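## Task

In the gray crate, get the thin slip sheet lying flat on the crate floor with the finned metal heat sink resting on top of it, fins pointing up. The heat sink is too wide for grip50. Afterwards, release everything, return every tool to the stand slot it originally hung in, and move the arm well away from the tools (a locked tool counts as part of the arm).

## Robot and tools

ROBOT. One seven-joint arm ending in a tool changer. A stand holds three tools: grip50 (two-finger, 50 mm max opening), grip85 (two-finger, 85 mm) and cup (suction). Both grippers close along the changer face's x axis. Joint ranges (rad, base to wrist): waist -2.792..2.792, shoulder -2.269..2.269, upper arm roll -2.967..2.967, elbow -1.867..2.688, forearm roll -2.967..2.967, wrist pitch -1.396..4.538, wrist roll -2.967..2.967. Load limits (N m): 114, 114, 59.5, 59.5, 36.2, 36.2, 36.2; held weight adds load. The simulation keeps running while the operator replies.

FRAMES. Results report the changer face centre (end_effector_position, metres) and orientation (end_effector_quat_wxyz), plus velocities, in the scene frame: origin on the table under the base, +z up, +y to the left when facing +x. Reported position gets less accurate at long reach. Commands, by contrast, use the changer face's own axes; its z axis points out of the arm. Tool points relative to the face centre, in mm along face x,y,z: grip50 grip point (0,-25,180); grip85 grip point (0,0,173) closed, 13 mm closer when fully open; cup rim centre (0,0,175).

ROW FORMAT. Every motion command is a single row of 14 numbers, each in [-1,1], in this order: dx, dy, dz, rx, ry, rz, tool/lock, grip50_position, grip50_force_limit, grip50_speed, grip85_position, grip85_force_limit, grip85_speed, cup_suction. The first six are an offset target for the face, not a pose: measured in face axes from the face pose in the most recent result showing it (before any such result in a scene, or for a second call in the same reply, from the pose when the action begins). Scale: 1.0 = 0.6 m translation or 180 degrees; rx,ry,rz form one rotation vector. All rows in an action are offsets from that same base, not chained. All-zero offsets pull the arm back to that base, they do not hold still. Each control step the commanded pose is clipped to 70 mm and 16 degrees from the measured one, and inverse kinematics favours position over orientation.
Tool fields: lock >0 locks, <0 unlocks, 0 keeps the last command (about 1 s each). grip50_position: +1 open (50 mm), pads meet near -0.65, -1 closes until blocked. grip85_position: +1 open (85 mm), pads meet near -0.8, -1 closes until blocked. Force limits: -1 about 20 N up to +1 about 185 N (grip50) or 235 N (grip85). Speeds: -1 about 20 mm/s to +1 about 150 mm/s. cup_suction >0.01 on, otherwise off and vented; it persists between actions. Gripper fields only work while tool_id names that tool and it reports numbers.

TOOLS (calls).
- execute_actions {actions, pictures}: actions holds at most one item. [] just returns state. {rows:[1..15 rows], steps:<=15, default 15}; each step is 1/30 s, the final row repeats. {steps:n} alone (n<=300) waits until n steps have passed since the last result, reply time included. pictures toggles images.
- move {target: one row, speed}: straight path of the face to the offset target, speed 0.002..0.5 m/s (default 0.25), turning up to twice that in rad/s, path 0.5..10 s. It ignores obstacles and may overshoot speed near full reach. Result adds a move: line (done, off_target, moving, held, fault; limits=paced means clipped, limits=held means a check blocked steps) and distance to target.
- wait {seconds 0..10}: sends nothing new.
- zoom_image {camera: cam_high|cam_low|cam_wrist, region:[x0,y0,x1,y1]} pixels from top-left, at most 504x504. cam_high and cam_low are 504x504, cam_wrist 616x616.
- finished_scene {scene}: ends the current scene permanently and reports success; pass the current scene number.

RESULT LINES. pose unreachable: clearance check altered or blocked the command; HELD marks blocked steps. Hand target: where the controller is currently driving the face. plate_near, locked, unlocked, in_stand, unlock_refused, tool_id. Gripper object_status: 0 moving, 1 blocked while opening, 2 blocked while closing (a grip), 3 at target or pads met (also possible on thin items). position_measured: about 3 = open; grip50 opening ≈ (250 - counts)*0.202 mm; grip85 ≈ 78→60 mm, 130→40, 180→20, 230 pads touch. cup_suction_measured 1 ≈ full vacuum; cup_part_present turns 1 at 0.50, 0 below 0.45.

TOOL CHANGING. Align the face on the plate within about 1 mm and 1 degree, face -y toward the fork's open side. When plate_near is 1, lock and wait for locked=1; the tool then boots (readings n/a), grippers cycle closed then fully open. To withdraw: raise 10-30 mm (about 20), slide at least 110 mm in face -y out of the fork, then lift. To return, reverse that path; when in_stand is 1, stay still, unlock, wait for unlocked=1. Unlocking elsewhere is refused. Fork arms sit 40-70 mm either side in face x, front ends 45 mm toward the opening, tops 18 mm below the plate face; slots are 180 mm apart. Changer is 63 mm wide; contact block extends 46 mm on face -y, lock motor 58 mm on +y.

GRASPING. Hold position at -1 and confirm status 2. Changing the position number by 0.01 or more resets status; new force or speed only apply after a new position. Suction: seal the whole rim on a flat, smooth face away from edges; the cup shortens up to 12 mm under vacuum; release by setting down, switching off, rising 15 mm. Unlocking the cup drops its load.

AVOID. Knocking or placing anything off the table, drops, slips, slams, fast contact, targets far beyond contact. Torque at a joint limit or 200 N external force stops the arm 10 s and cancels the call. Motors heat under load: warning from 65 °C, brakes at 80 °C. Loose objects may occasionally get nudged.

Each tool is called after "Request:" in YAML: its name, and indented under it one key for each argument.

## Session

Request:
execute_actions:
  actions: []

Scene clock: 0.00 s of 12600.00 s.
end_effector_position=(+0.4352, +0.0240, +0.3423) locked=0 unlocked=1 plate_near=0 in_stand=0 unlock_refused=0 tool_id=none grip50_position_measured=n/a grip50_object_status=n/a grip85_position_measured=n/a grip85_object_status=n/a cup_suction_measured=n/a cup_part_present=n/a end_effector_quat_wxyz=(+0.002, +1.000, +0.026, +0.007) end_effector_velocity=(-0.000, +0.000, +0.000) end_effector_angular_velocity=(+0.000, -0.000, -0.001)
Joint positions: [ 0.209 -0.11   0.05   2.362 -0.009  0.901  0.267]
Joint velocities: [ 0.     0.    -0.    -0.     0.    -0.     0.001]
Joint torques (N m, as the joint torque sensors report them, + toward a larger angle): no reading
Motor temperatures (°C, as the motors report them): [31 28 32 31 32 34 35]
Hand target: +0.435, +0.024, +0.342; +0.002, +1.000, +0.026, +0.007

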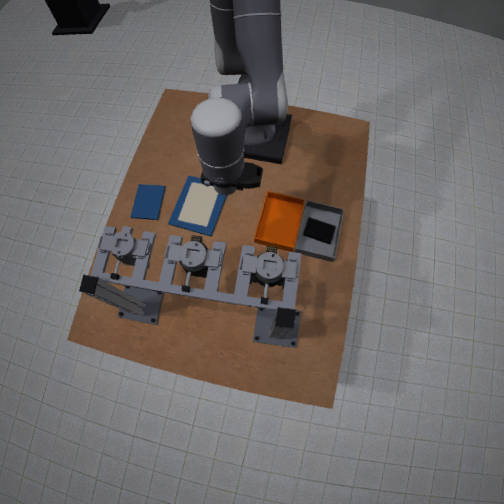

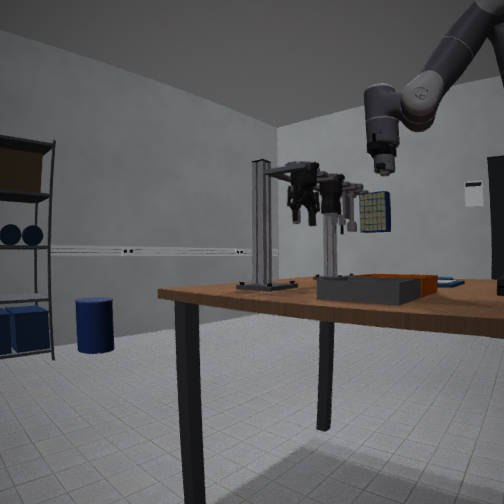

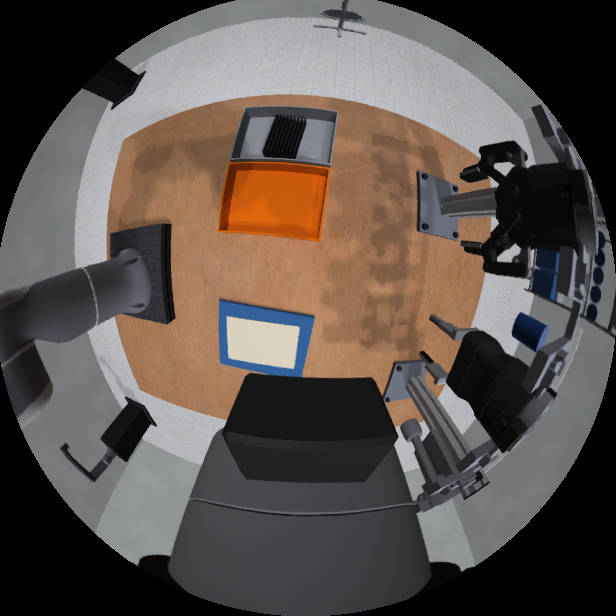

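Request:
move:
  target: [0.15,-0.2,-0.2,0,0,-0.483,0,0,0,0,1,0,0,0]

Request:
zoom_image:
  camera: "cam_high"
  region: [70,120,370,360]

Scene clock: 4.93 s of 12600.00 s.
end_effector_position=(+0.5171, +0.1489, +0.4633) locked=0 unlocked=1 plate_near=0 in_stand=0 unlock_refused=0 tool_id=none grip50_position_measured=n/a grip50_object_status=n/a grip85_position_measured=n/a grip85_object_status=n/a cup_suction_measured=n/a cup_part_present=n/a end_effector_quat_wxyz=(+0.006, +0.708, +0.706, +0.004) end_effector_velocity=(+0.000, -0.000, +0.000) end_effector_angular_velocity=(+0.000, -0.000, -0.000)
Joint positions: [ 0.268 -0.162  0.173  1.91  -0.031  0.499 -1.063]
Joint velocities: [-0.  0. -0. -0.  0. -0. -0.]
Joint torques (N m, as the joint torque sensors report them, + toward a larger angle): [ -0.23  34.73   0.73 -28.99  -3.76   4.29   0.23]
Motor temperatures (°C, as the motors report them): [31 28 32 31 32 34 35]
Hand target: +0.517, +0.149, +0.463; +0.006, +0.708, +0.706, +0.004
Off the commanded pose: 0.000 m, 0 deg.
move: done

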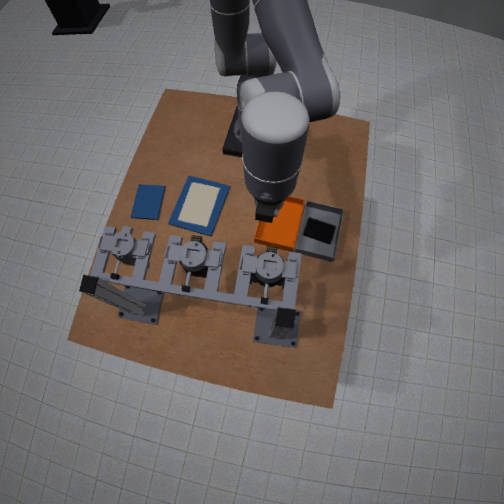

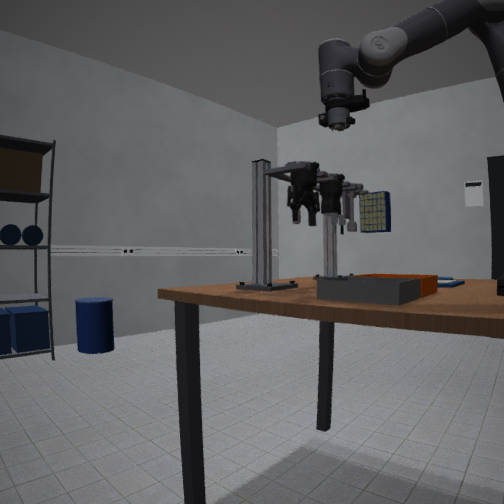

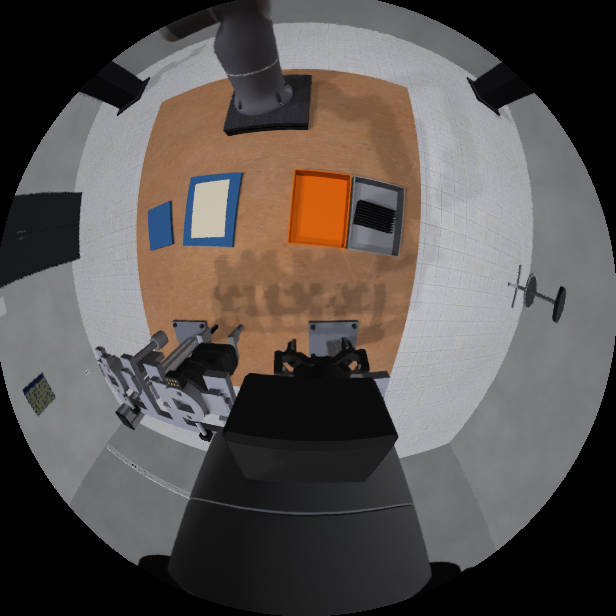

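Region (70, 120, 370, 360) of cam_high's 504x504 image, scaled by 1.680, with more detail than that image has; it fills the top 403 rows of this view, and the rest is white.

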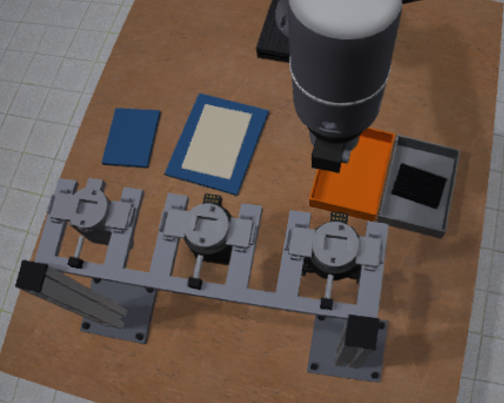

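Request:
move:
  target: [0.035,0.27,0.05,0,0,0,0,0,0,0,1,0,0,0]

Request:
zoom_image:
  camera: "cam_wrist"
  region: [108,150,508,450]

Scene clock: 6.73 s of 12600.00 s.
end_effector_position=(+0.6796, +0.1690, +0.4351) locked=0 unlocked=1 plate_near=0 in_stand=0 unlock_refused=0 tool_id=none grip50_position_measured=n/a grip50_object_status=n/a grip85_position_measured=n/a grip85_object_status=n/a cup_suction_measured=n/a cup_part_present=n/a end_effector_quat_wxyz=(+0.006, +0.708, +0.706, +0.004) end_effector_velocity=(-0.000, +0.000, +0.000) end_effector_angular_velocity=(-0.000, -0.000, +0.001)
Joint positions: [ 0.28  -0.562  0.093  1.421 -0.053  0.41  -1.136]
Joint velocities: [ 0.  0.  0.  0. -0. -0. -0.]
Joint torques (N m, as the joint torque sensors report them, + toward a larger angle): [ -0.57  55.86   3.09 -29.65  -3.51   4.76   0.11]
Motor temperatures (°C, as the motors report them): [31 28 32 31 32 34 35]
Hand target: +0.679, +0.169, +0.435; +0.006, +0.708, +0.706, +0.004
Off the commanded pose: 0.001 m, 0 deg.
move: done

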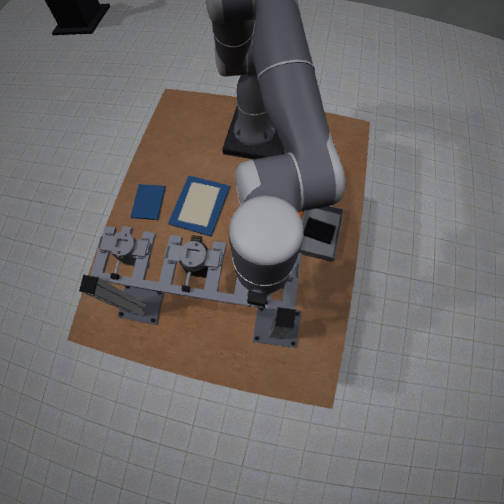

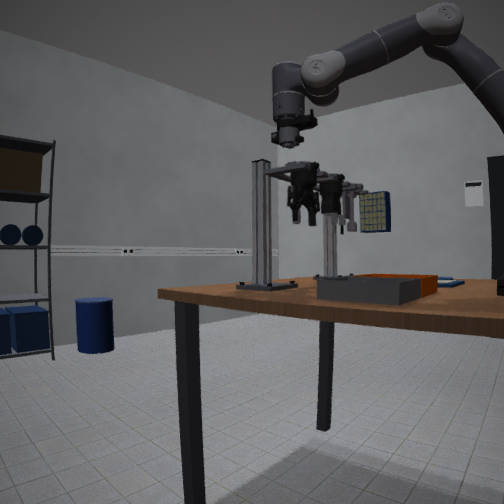

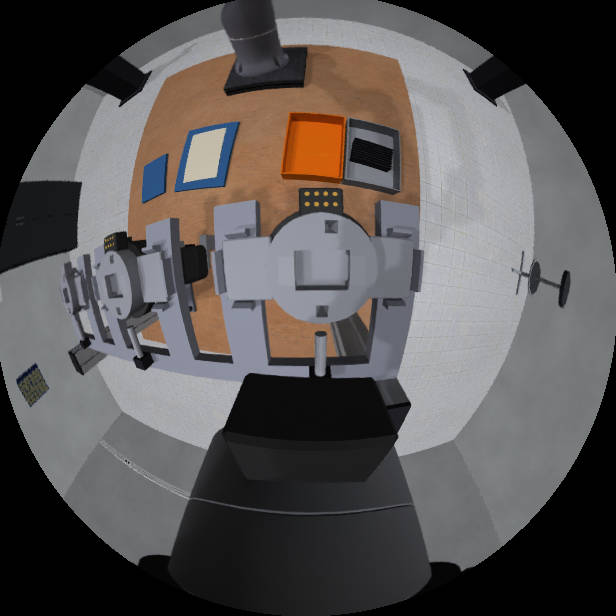

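Region (108, 150, 508, 450) of cam_wrist's 616x616 image, scaled by 1.260, with more detail than that image has; it fills the top 378 rows of this view, and the rest is white.

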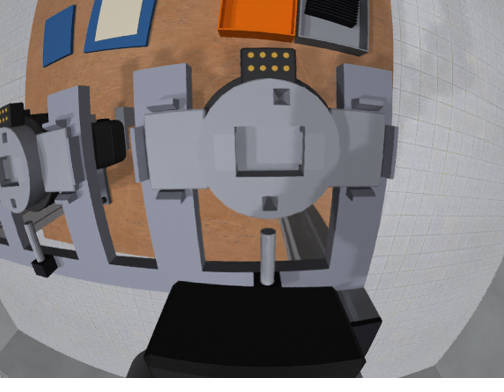

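Request:
move:
  target: [0.013,-0.075,0.05,0.0045,0.001,0,0,0,0,0,1,0,0,0]
  speed: 0.1

Request:
zoom_image:
  camera: "cam_low"
  region: [250,110,370,230]

Request:
zoom_image:
  camera: "cam_wrist"
  region: [158,200,458,420]

Scene clock: 9.70 s of 12600.00 s.
end_effector_position=(+0.6350, +0.1771, +0.4044) locked=0 unlocked=1 plate_near=0 in_stand=0 unlock_refused=0 tool_id=none grip50_position_measured=n/a grip50_object_status=n/a grip85_position_measured=n/a grip85_object_status=n/a cup_suction_measured=n/a cup_part_present=n/a end_effector_quat_wxyz=(-0.000, +0.708, +0.706, -0.000) end_effector_velocity=(+0.000, -0.000, +0.000) end_effector_angular_velocity=(-0.000, -0.000, +0.000)
Joint positions: [ 0.296 -0.501  0.11   1.601 -0.05   0.516 -1.098]
Joint velocities: [-0.  0. -0. -0. -0.  0. -0.]
Joint torques (N m, as the joint torque sensors report them, + toward a larger angle): [ -0.65  51.5    1.26 -29.37  -4.09   4.28  -0.28]
Motor temperatures (°C, as the motors report them): [31 29 32 31 32 34 35]
Hand target: +0.635, +0.177, +0.405; -0.000, +0.708, +0.706, -0.000
Off the commanded pose: 0.000 m, 0 deg.
move: done

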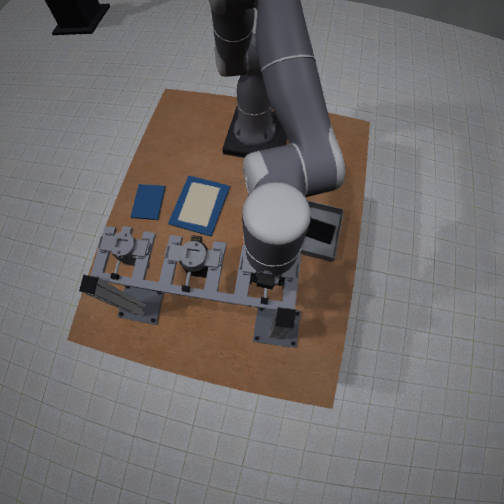

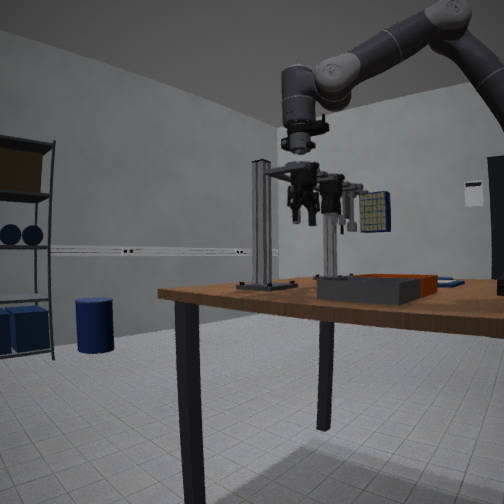

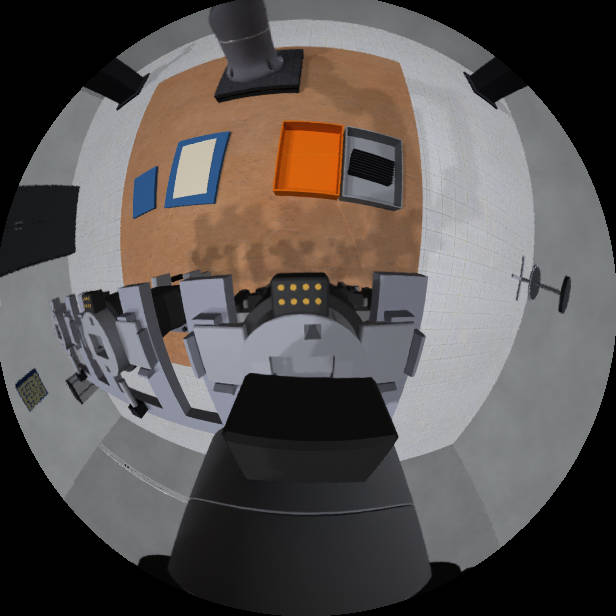

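Region (250, 110, 370, 230) of cam_low's 504x504 image, scaled by 4.200, with more detail than that image has.

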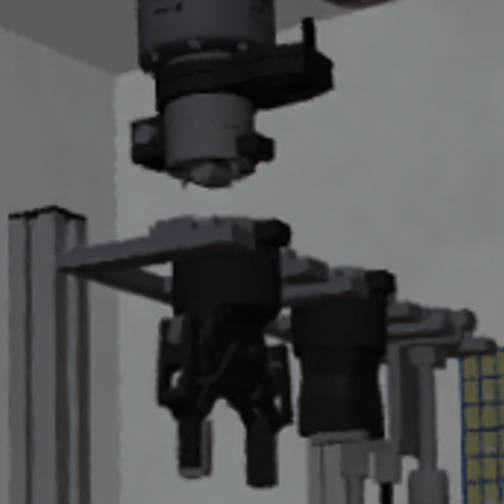

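Region (158, 200, 458, 420) of cam_wrist's 616x616 image, scaled by 1.680, with more detail than that image has; it fills the top 370 rows of this view, and the rest is white.

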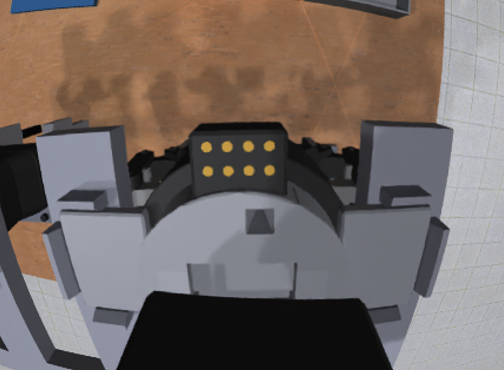

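Request:
move:
  target: [-0.006,-0.02,0.04,0,0,-0.012,0,0,0,0,1,0,0,0]
  speed: 0.05

Request:
zoom_image:
  camera: "cam_low"
  region: [270,130,340,200]

Request:
zoom_image:
  camera: "cam_wrist"
  region: [158,250,458,500]

Scene clock: 11.97 s of 12600.00 s.
end_effector_position=(+0.6229, +0.1735, +0.3803) locked=0 unlocked=1 plate_near=0 in_stand=0 unlock_refused=0 tool_id=none grip50_position_measured=n/a grip50_object_status=n/a grip85_position_measured=n/a grip85_object_status=n/a cup_suction_measured=n/a cup_part_present=n/a end_effector_quat_wxyz=(-0.000, +0.695, +0.719, -0.000) end_effector_velocity=(+0.000, +0.000, +0.000) end_effector_angular_velocity=(-0.000, -0.000, +0.000)
Joint positions: [ 0.293 -0.502  0.114  1.671 -0.054  0.587 -1.129]
Joint velocities: [-0. -0.  0. -0. -0. -0.  0.]
Joint torques (N m, as the joint torque sensors report them, + toward a larger angle): [ -0.68  51.2    2.7  -28.43  -3.68   4.14  -0.07]
Motor temperatures (°C, as the motors report them): [31 29 32 31 32 34 35]
Hand target: +0.623, +0.174, +0.380; -0.000, +0.695, +0.719, -0.000
Off the commanded pose: 0.000 m, 0 deg.
move: done

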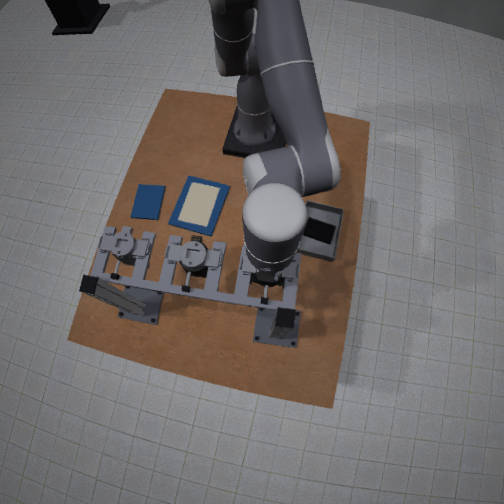

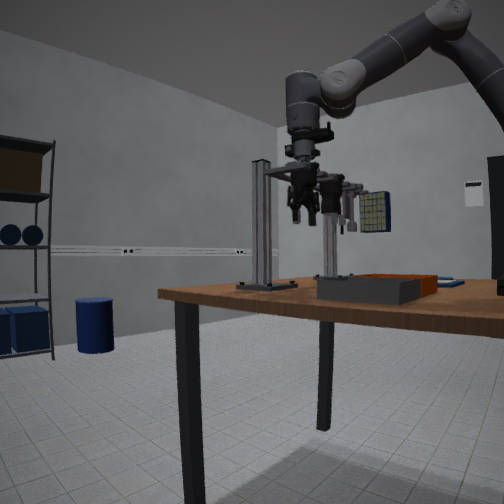

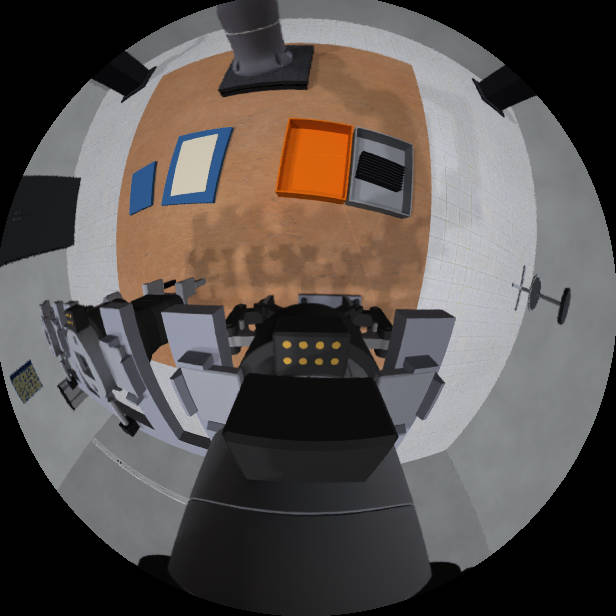

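Region (270, 130, 340, 200) of cam_low's 504x504 image, scaled by 7.200, with more detail than that image has.

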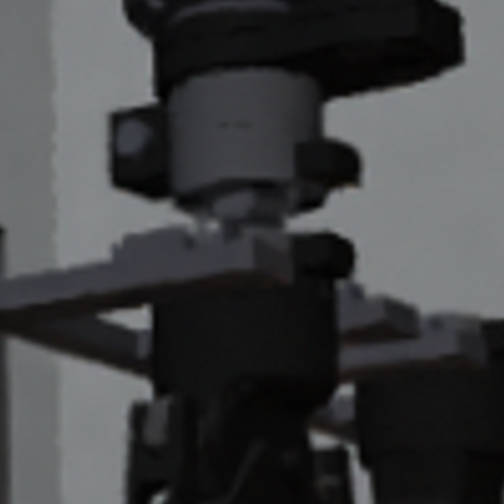

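Region (158, 250, 458, 500) of cam_wrist's 616x616 image, scaled by 1.680, with more detail than that image has.

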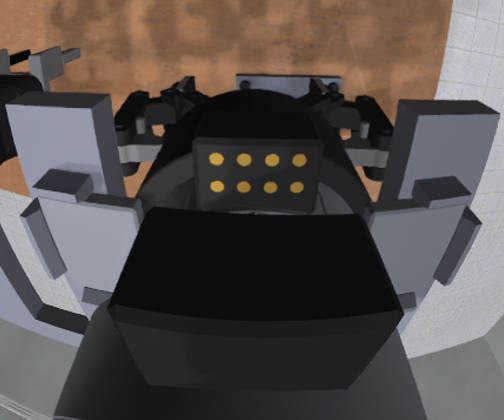

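Alignment looks close; descending slowly.

Request:
move:
  target: [0,0.002,0.033,0,0,0,0,0,0,0,1,0,0,0]
  speed: 0.01

Request:
zoom_image:
  camera: "cam_low"
  region: [270,130,340,200]

Scene clock: 14.93 s of 12600.00 s.
end_effector_position=(+0.6252, +0.1746, +0.3630) locked=0 unlocked=1 plate_near=0 in_stand=1 unlock_refused=0 tool_id=none grip50_position_measured=n/a grip50_object_status=n/a grip85_position_measured=n/a grip85_object_status=n/a cup_suction_measured=n/a cup_part_present=n/a end_effector_quat_wxyz=(+0.001, +0.694, +0.720, +0.003) end_effector_velocity=(-0.000, +0.000, -0.000) end_effector_angular_velocity=(-0.001, -0.000, -0.000)
Joint positions: [ 0.294 -0.529  0.114  1.683 -0.06   0.631 -1.128]
Joint velocities: [ 0.     0.     0.     0.    -0.001 -0.     0.001]
Joint torques (N m, as the joint torque sensors report them, + toward a larger angle): [ -4.55  37.8    1.45 -17.7   -2.01   1.66   1.19]
Motor temperatures (°C, as the motors report them): [31 29 32 31 32 34 35]
Hand target: +0.624, +0.174, +0.360; -0.000, +0.695, +0.719, -0.000
Off the commanded pose: 0.003 m, 0 deg.
move: done

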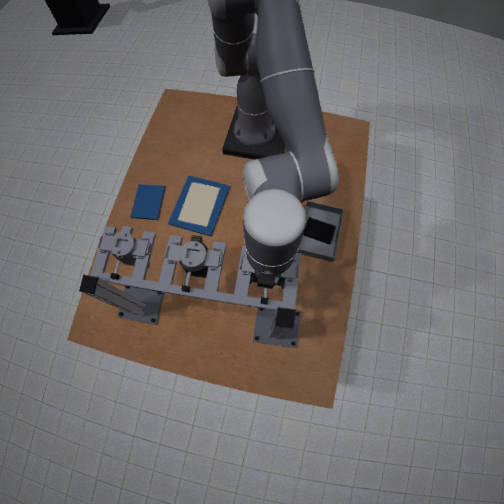

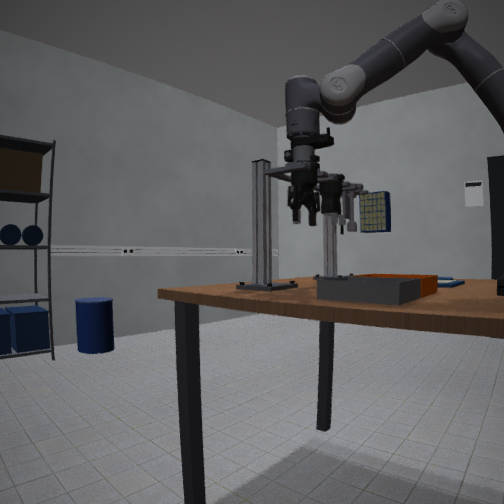

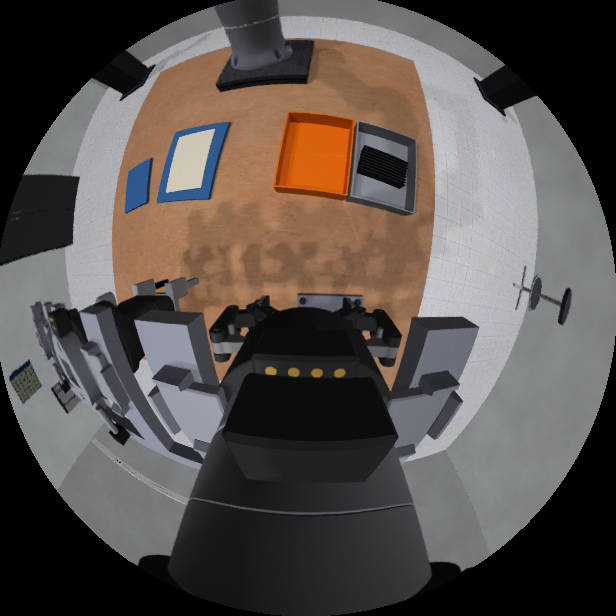

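Region (270, 130, 340, 200) of cam_low's 504x504 image, scaled by 7.200, with more detail than that image has.

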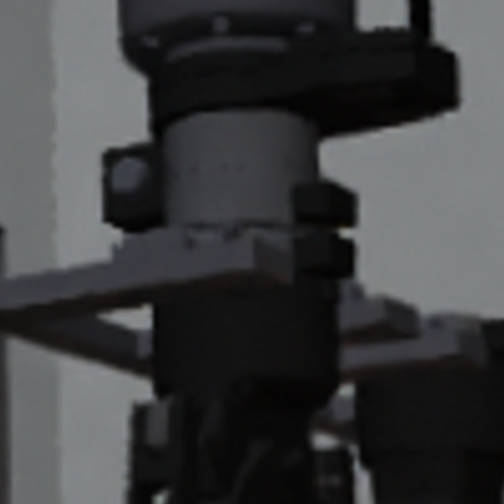

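Request:
move:
  target: [-0.0035,-0.0035,-0.005,0.0018,-0.0009,0,0,0,0,0,1,0,0,0]
  speed: 0.01

Request:
move:
  target: [0,0,0.012,0,0,0,0,0,0,0,1,0,0,0]
  speed: 0.008

Scene clock: 16.53 s of 12600.00 s.
end_effector_position=(+0.6239, +0.1738, +0.3670) locked=0 unlocked=1 plate_near=0 in_stand=0 unlock_refused=0 tool_id=none grip50_position_measured=n/a grip50_object_status=n/a grip85_position_measured=n/a grip85_object_status=n/a cup_suction_measured=n/a cup_part_present=n/a end_effector_quat_wxyz=(+0.001, +0.693, +0.721, +0.001) end_effector_velocity=(+0.000, -0.000, -0.000) end_effector_angular_velocity=(+0.000, +0.000, -0.000)
Joint positions: [ 0.292 -0.521  0.115  1.683 -0.06   0.622 -1.13 ]
Joint velocities: [-0. -0.  0. -0.  0. -0. -0.]
Joint torques (N m, as the joint torque sensors report them, + toward a larger angle): [ -7.25  51.95  -0.42 -20.06  -2.51   0.27   0.25]
Motor temperatures (°C, as the motors report them): [31 29 32 31 32 34 35]
Hand target: +0.623, +0.172, +0.366; +0.000, +0.694, +0.720, -0.000
Off the commanded pose: 0.002 m, 0 deg.
move: done

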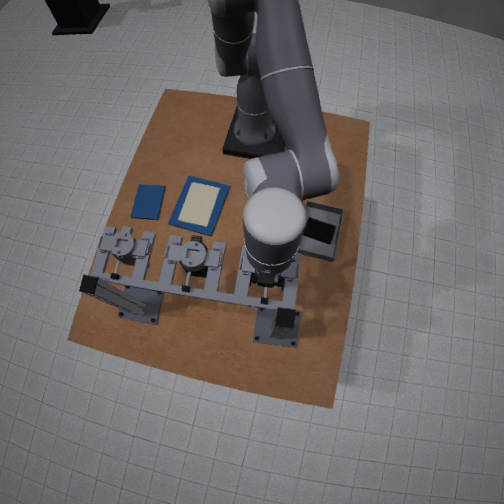

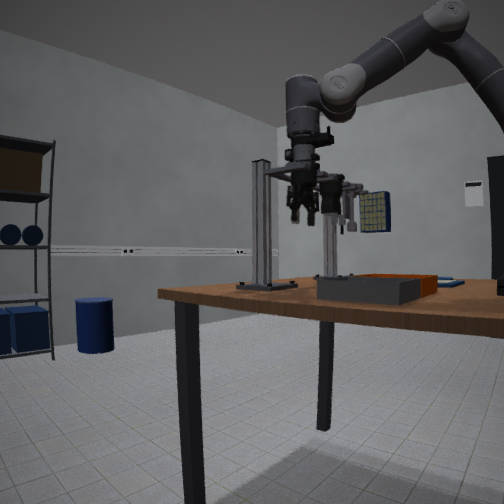

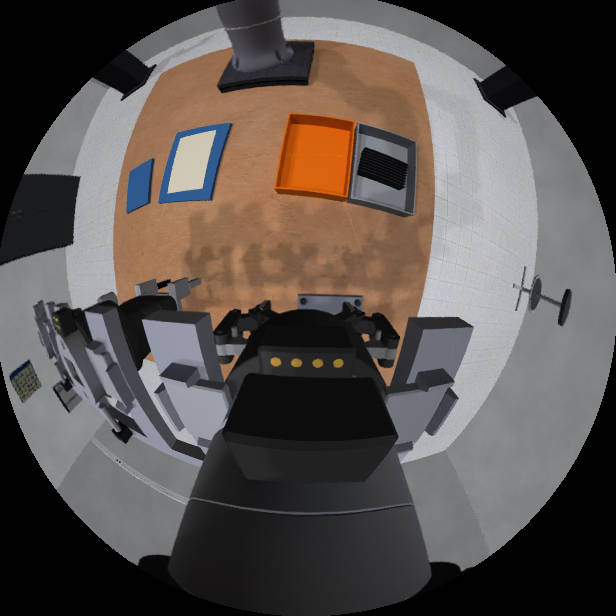

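Scene clock: 17.67 s of 12600.00 s.
end_effector_position=(+0.6252, +0.1746, +0.3627) locked=0 unlocked=1 plate_near=0 in_stand=1 unlock_refused=0 tool_id=none grip50_position_measured=n/a grip50_object_status=n/a grip85_position_measured=n/a grip85_object_status=n/a cup_suction_measured=n/a cup_part_present=n/a end_effector_quat_wxyz=(+0.003, +0.693, +0.721, +0.004) end_effector_velocity=(+0.000, -0.000, +0.000) end_effector_angular_velocity=(+0.000, -0.000, -0.001)
Joint positions: [ 0.293 -0.528  0.115  1.687 -0.063  0.639 -1.129]
Joint velocities: [-0.     0.     0.    -0.     0.     0.     0.001]
Joint torques (N m, as the joint torque sensors report them, + toward a larger angle): [ -3.03  36.22   2.28 -17.02  -1.55   1.38   1.06]
Motor temperatures (°C, as the motors report them): [31 29 32 31 32 34 35]
Hand target: +0.624, +0.174, +0.360; +0.001, +0.693, +0.721, +0.001
Off the commanded pose: 0.003 m, 0 deg.
move: done

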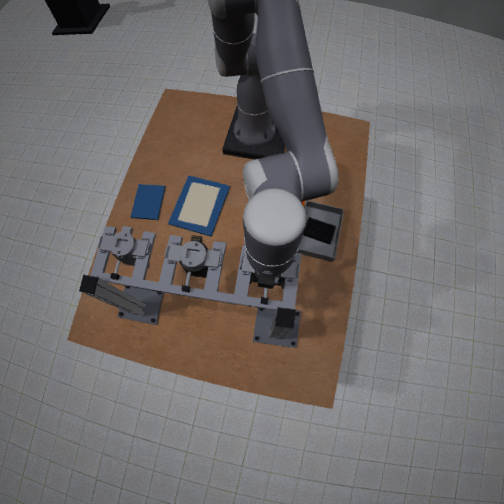

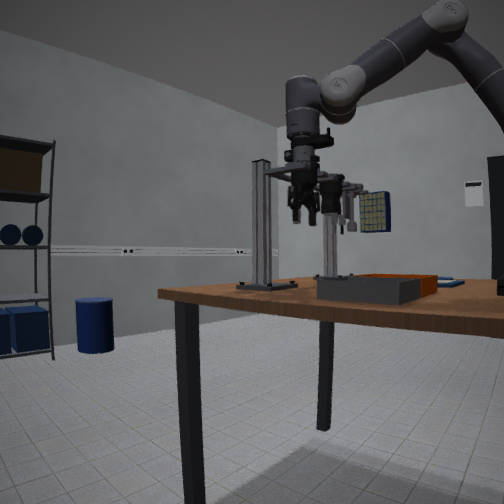

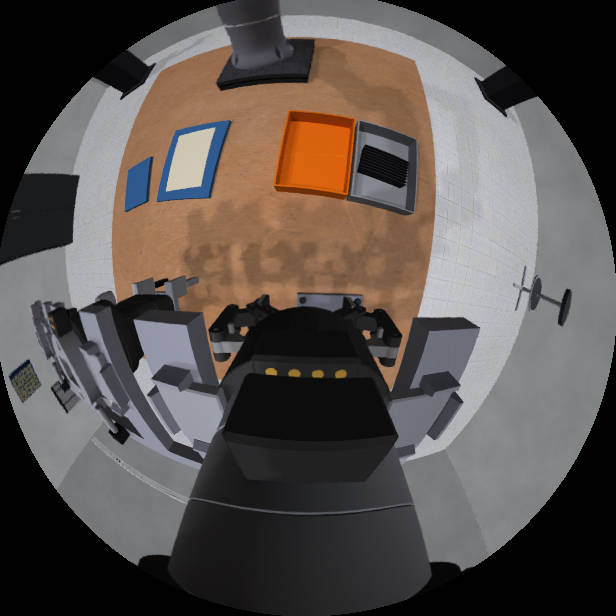

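Request:
move:
  target: [0,0.003,0.004,0.003,0,-0.004,0,0,0,0,1,0,0,0]
  speed: 0.005

Scene clock: 20.40 s of 12600.00 s.
end_effector_position=(+0.6270, +0.1749, +0.3614) locked=0 unlocked=1 plate_near=1 in_stand=1 unlock_refused=0 tool_id=none grip50_position_measured=n/a grip50_object_status=n/a grip85_position_measured=n/a grip85_object_status=n/a cup_suction_measured=n/a cup_part_present=n/a end_effector_quat_wxyz=(-0.000, +0.688, +0.726, +0.001) end_effector_velocity=(+0.000, +0.000, +0.000) end_effector_angular_velocity=(-0.000, -0.000, +0.000)
Joint positions: [ 0.29  -0.536  0.118  1.675 -0.061  0.628 -1.145]
Joint velocities: [ 0. -0.  0. -0. -0. -0.  0.]
Joint torques (N m, as the joint torque sensors report them, + toward a larger angle): [ -1.78  41.21   1.64 -27.07  -2.52   4.97   0.23]
Motor temperatures (°C, as the motors report them): [31 29 32 31 32 34 35]
Hand target: +0.627, +0.175, +0.360; -0.001, +0.688, +0.726, +0.001
Off the commanded pose: 0.001 m, 0 deg.
move: done

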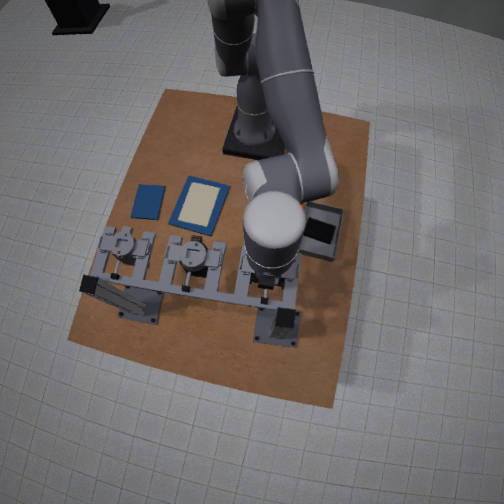

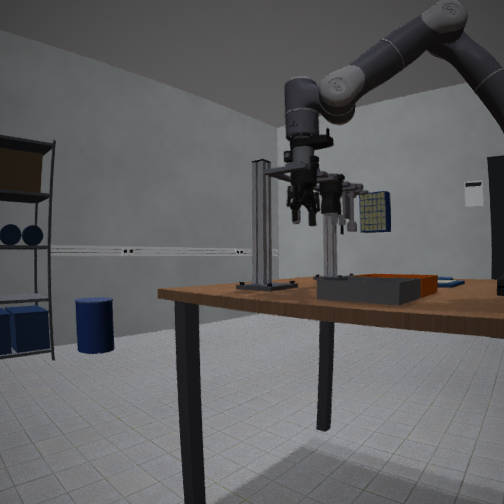

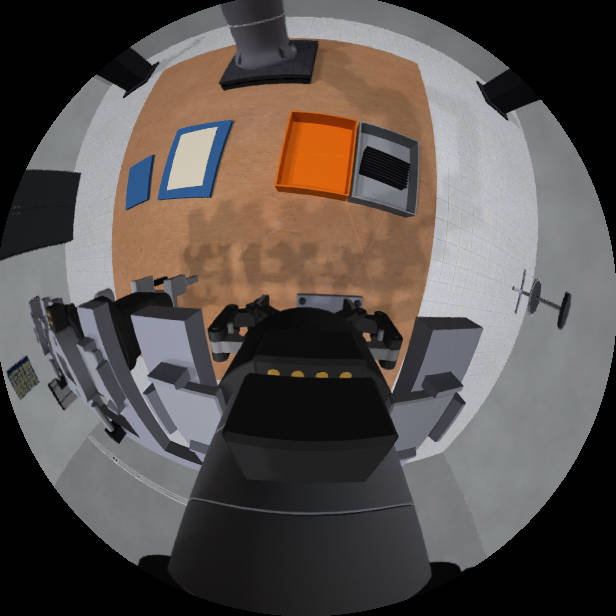

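Request:
execute_actions:
  actions:
    - {"rows":[[0,0,0,0,0,0,1,0,0,0,1,0,0,0]]}
  pictures: false

Request:
execute_actions:
  actions:
    - {"steps":25}
  pictures: false

Request:
move:
  target: [0,0,-0.033,0,0,0,0,0,0,0,1,0,0,0]
  speed: 0.05

Request:
move:
  target: [0,-0.25,0,0,0,0,0,0,0,0,1,0,0,0]
  speed: 0.15

Request:
move:
  target: [0.2,-0.15,0.1,0,0,0.58,0,0,0,0,1,0,0,0]
  speed: 0.4

Scene clock: 22.77 s of 12600.00 s.
end_effector_position=(+0.6270, +0.1750, +0.3616) locked=0 unlocked=0 plate_near=1 in_stand=1 unlock_refused=0 tool_id=none grip50_position_measured=n/a grip50_object_status=n/a grip85_position_measured=n/a grip85_object_status=n/a cup_suction_measured=n/a cup_part_present=n/a end_effector_quat_wxyz=(-0.000, +0.688, +0.726, +0.002) end_effector_velocity=(-0.000, +0.000, -0.000) end_effector_angular_velocity=(+0.000, +0.000, +0.001)
Joint positions: [ 0.29  -0.536  0.118  1.675 -0.061  0.628 -1.145]
Joint velocities: [ 0.     0.    -0.     0.     0.    -0.    -0.001]
Joint torques (N m, as the joint torque sensors report them, + toward a larger angle): [ -1.01  47.53   1.75 -27.31  -3.43   4.44   0.01]
Motor temperatures (°C, as the motors report them): [31 29 32 31 32 34 35]
Hand target: +0.627, +0.175, +0.361; -0.000, +0.688, +0.726, +0.001
Off the commanded pose: 0.000 m, 0 deg.
Steps of this call (steps 1 to 56: nothing new was sent; steps 57 to 71: all 15 steps of this action). Readings (end_effector_position | what the end effector reports):
57: (+0.6270, +0.1749, +0.3615) | locked=0 unlocked=0 plate_near=1 in_stand=1 unlock_refused=0 tool_id=none grip50_position_measured=n/a grip50_object_status=n/a grip85_position_measured=n/a grip85_object_status=n/a cup_suction_measured=n/a cup_part_present=n/a
58: (+0.6270, +0.1750, +0.3617) | locked=0 unlocked=0 plate_near=1 in_stand=1 unlock_refused=0 tool_id=none grip50_position_measured=n/a grip50_object_status=n/a grip85_position_measured=n/a grip85_object_status=n/a cup_suction_measured=n/a cup_part_present=n/a
60: (+0.6270, +0.1750, +0.3616) | locked=0 unlocked=0 plate_near=1 in_stand=1 unlock_refused=0 tool_id=none grip50_position_measured=n/a grip50_object_status=n/a grip85_position_measured=n/a grip85_object_status=n/a cup_suction_measured=n/a cup_part_present=n/a
64: (+0.6270, +0.1750, +0.3616) | locked=0 unlocked=0 plate_near=1 in_stand=1 unlock_refused=0 tool_id=none grip50_position_measured=n/a grip50_object_status=n/a grip85_position_measured=n/a grip85_object_status=n/a cup_suction_measured=n/a cup_part_present=n/a
71: the state above

Scene clock: 23.60 s of 12600.00 s.
end_effector_position=(+0.6271, +0.1750, +0.3617) locked=1 unlocked=0 plate_near=1 in_stand=1 unlock_refused=0 tool_id=grip85 grip50_position_measured=n/a grip50_object_status=n/a grip85_position_measured=n/a grip85_object_status=n/a cup_suction_measured=n/a cup_part_present=n/a end_effector_quat_wxyz=(+0.000, +0.688, +0.726, +0.002) end_effector_velocity=(+0.000, +0.000, +0.000) end_effector_angular_velocity=(-0.000, -0.001, +0.000)
Joint positions: [ 0.29  -0.536  0.118  1.675 -0.062  0.628 -1.145]
Joint velocities: [ 0.    -0.     0.    -0.    -0.001  0.     0.   ]
Joint torques (N m, as the joint torque sensors report them, + toward a larger angle): [ -0.53  57.23   2.24 -32.75  -3.93   5.87   0.27]
Motor temperatures (°C, as the motors report them): [31 29 32 31 32 34 35]
Hand target: +0.627, +0.175, +0.361; -0.000, +0.688, +0.726, +0.001
Off the commanded pose: 0.000 m, 0 deg.
Steps of this call (steps 1 to 25: nothing new was sent). Readings (end_effector_position | what the end effector reports):
1: (+0.6270, +0.1750, +0.3616) | locked=0 unlocked=0 plate_near=1 in_stand=1 unlock_refused=0 tool_id=none grip50_position_measured=n/a grip50_object_status=n/a grip85_position_measured=n/a grip85_object_status=n/a cup_suction_measured=n/a cup_part_present=n/a
2: (+0.6270, +0.1750, +0.3616) | locked=0 unlocked=0 plate_near=1 in_stand=1 unlock_refused=0 tool_id=none grip50_position_measured=n/a grip50_object_status=n/a grip85_position_measured=n/a grip85_object_status=n/a cup_suction_measured=n/a cup_part_present=n/a
4: (+0.6270, +0.1750, +0.3616) | locked=0 unlocked=0 plate_near=1 in_stand=1 unlock_refused=0 tool_id=none grip50_position_measured=n/a grip50_object_status=n/a grip85_position_measured=n/a grip85_object_status=n/a cup_suction_measured=n/a cup_part_present=n/a
8: (+0.6270, +0.1750, +0.3615) | locked=0 unlocked=0 plate_near=1 in_stand=1 unlock_refused=0 tool_id=none grip50_position_measured=n/a grip50_object_status=n/a grip85_position_measured=n/a grip85_object_status=n/a cup_suction_measured=n/a cup_part_present=n/a
25: the state above

Scene clock: 24.30 s of 12600.00 s.
end_effector_position=(+0.6271, +0.1750, +0.3817) locked=1 unlocked=0 plate_near=1 in_stand=0 unlock_refused=0 tool_id=grip85 grip50_position_measured=n/a grip50_object_status=n/a grip85_position_measured=n/a grip85_object_status=n/a cup_suction_measured=n/a cup_part_present=n/a end_effector_quat_wxyz=(+0.000, +0.688, +0.726, +0.002) end_effector_velocity=(+0.000, -0.000, +0.000) end_effector_angular_velocity=(-0.000, -0.000, -0.001)
Joint positions: [ 0.288 -0.51   0.12   1.656 -0.059  0.584 -1.147]
Joint velocities: [-0.     0.    -0.    -0.    -0.     0.     0.001]
Joint torques (N m, as the joint torque sensors report them, + toward a larger angle): [ -1.18  58.61   3.08 -33.79  -4.26   5.85  -0.14]
Motor temperatures (°C, as the motors report them): [31 29 32 31 32 34 35]
Hand target: +0.627, +0.175, +0.382; +0.000, +0.688, +0.726, +0.002
Off the commanded pose: 0.000 m, 0 deg.
move: done

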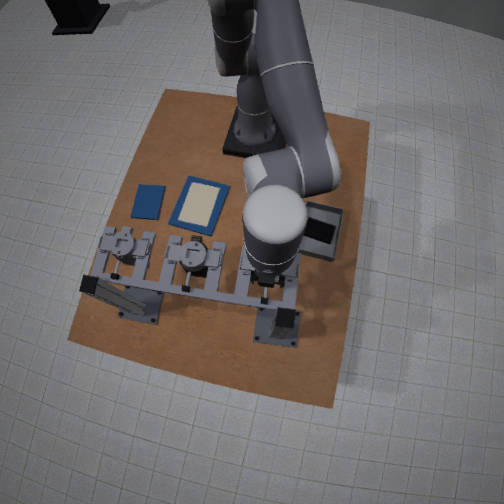

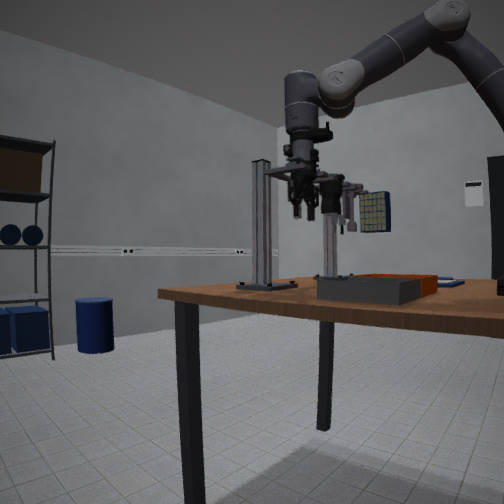

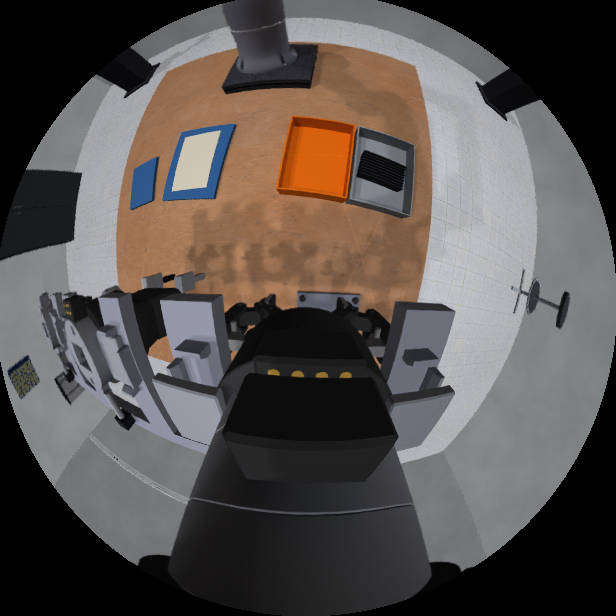

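Scene clock: 25.60 s of 12600.00 s.
end_effector_position=(+0.4773, +0.1672, +0.3815) locked=1 unlocked=0 plate_near=1 in_stand=0 unlock_refused=0 tool_id=grip85 grip50_position_measured=n/a grip50_object_status=n/a grip85_position_measured=n/a grip85_object_status=n/a cup_suction_measured=n/a cup_part_present=n/a end_effector_quat_wxyz=(+0.000, +0.687, +0.726, +0.002) end_effector_velocity=(+0.000, -0.000, -0.000) end_effector_angular_velocity=(-0.000, +0.001, -0.001)
Joint positions: [ 0.309 -0.206  0.198  2.103 -0.04   0.727 -1.044]
Joint velocities: [-0.    -0.001 -0.    -0.     0.    -0.     0.   ]
Joint torques (N m, as the joint torque sensors report them, + toward a larger angle): [ -1.29  41.05   0.9  -31.51  -4.48   5.86  -0.29]
Motor temperatures (°C, as the motors report them): [31 29 32 31 32 34 35]
Hand target: +0.477, +0.167, +0.381; +0.000, +0.687, +0.726, +0.002
Off the commanded pose: 0.000 m, 0 deg.
move: done

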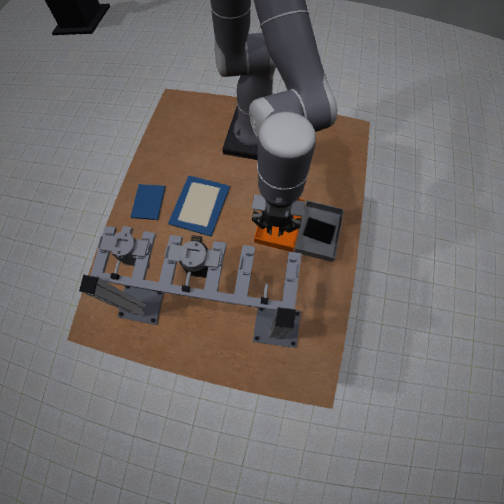

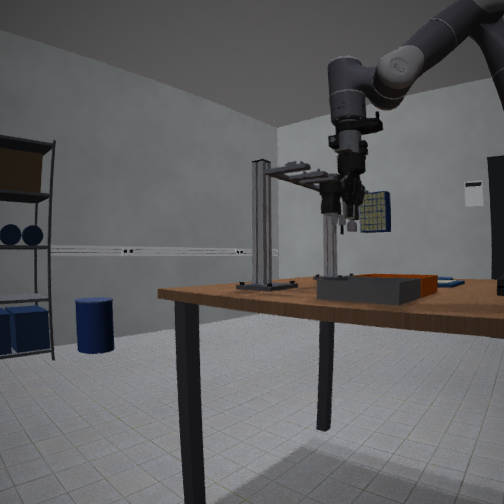

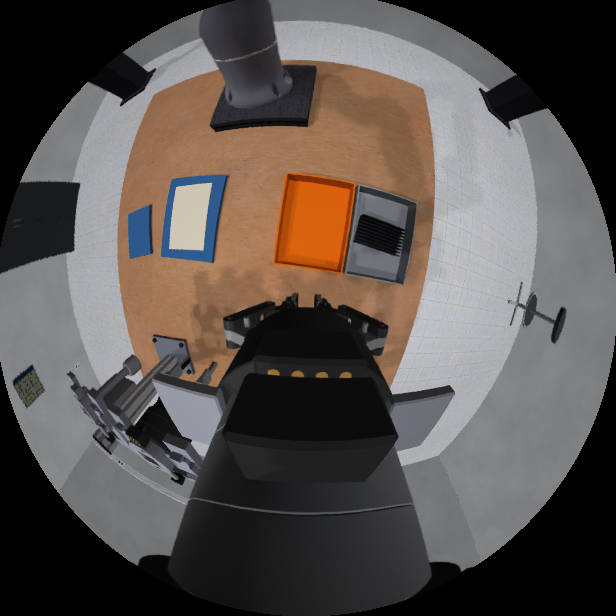

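Scene clock: 28.27 s of 12600.00 s.
end_effector_position=(+0.3806, +0.2826, +0.3212) locked=1 unlocked=0 plate_near=1 in_stand=0 unlock_refused=0 tool_id=grip85 grip50_position_measured=n/a grip50_object_status=n/a grip85_position_measured=3 grip85_object_status=3 cup_suction_measured=n/a cup_part_present=n/a end_effector_quat_wxyz=(-0.001, +0.995, -0.098, +0.001) end_effector_velocity=(+0.000, -0.000, -0.000) end_effector_angular_velocity=(-0.000, +0.000, -0.001)
Joint positions: [ 0.686 -0.244  0.13   2.26  -0.033  0.928  1.088]
Joint velocities: [-0.    -0.    -0.     0.    -0.     0.     0.001]
Joint torques (N m, as the joint torque sensors report them, + toward a larger angle): [ -1.4   41.54   0.08 -26.76  -3.47   5.82  -0.45]
Motor temperatures (°C, as the motors report them): [31 29 32 31 32 34 35]
Hand target: +0.381, +0.282, +0.321; -0.001, +0.995, -0.098, +0.001
Off the commanded pose: 0.001 m, 0 deg.
move: done

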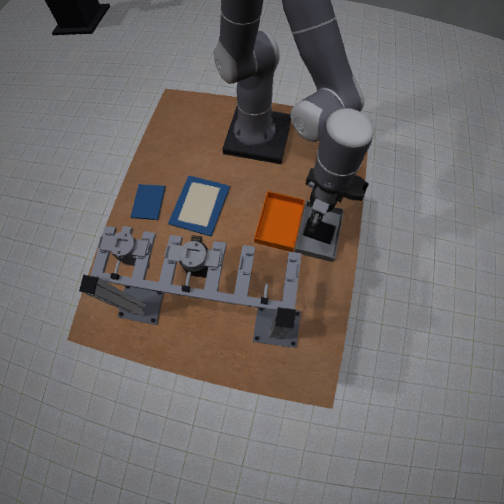

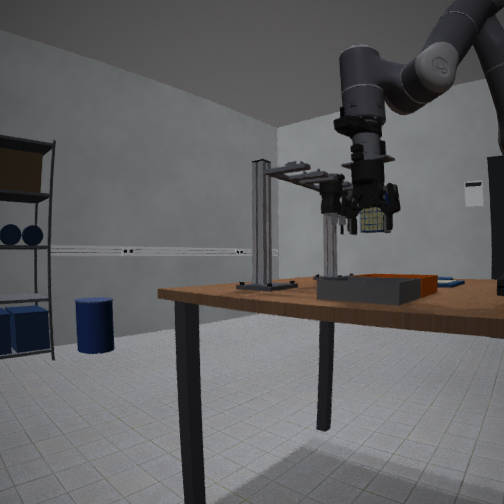

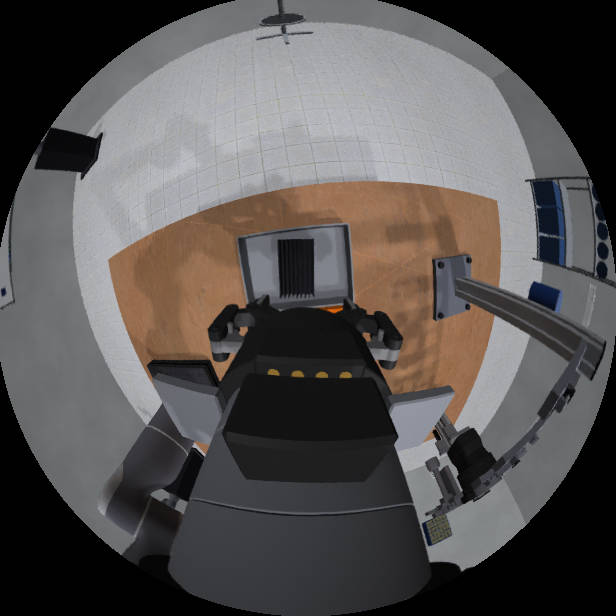

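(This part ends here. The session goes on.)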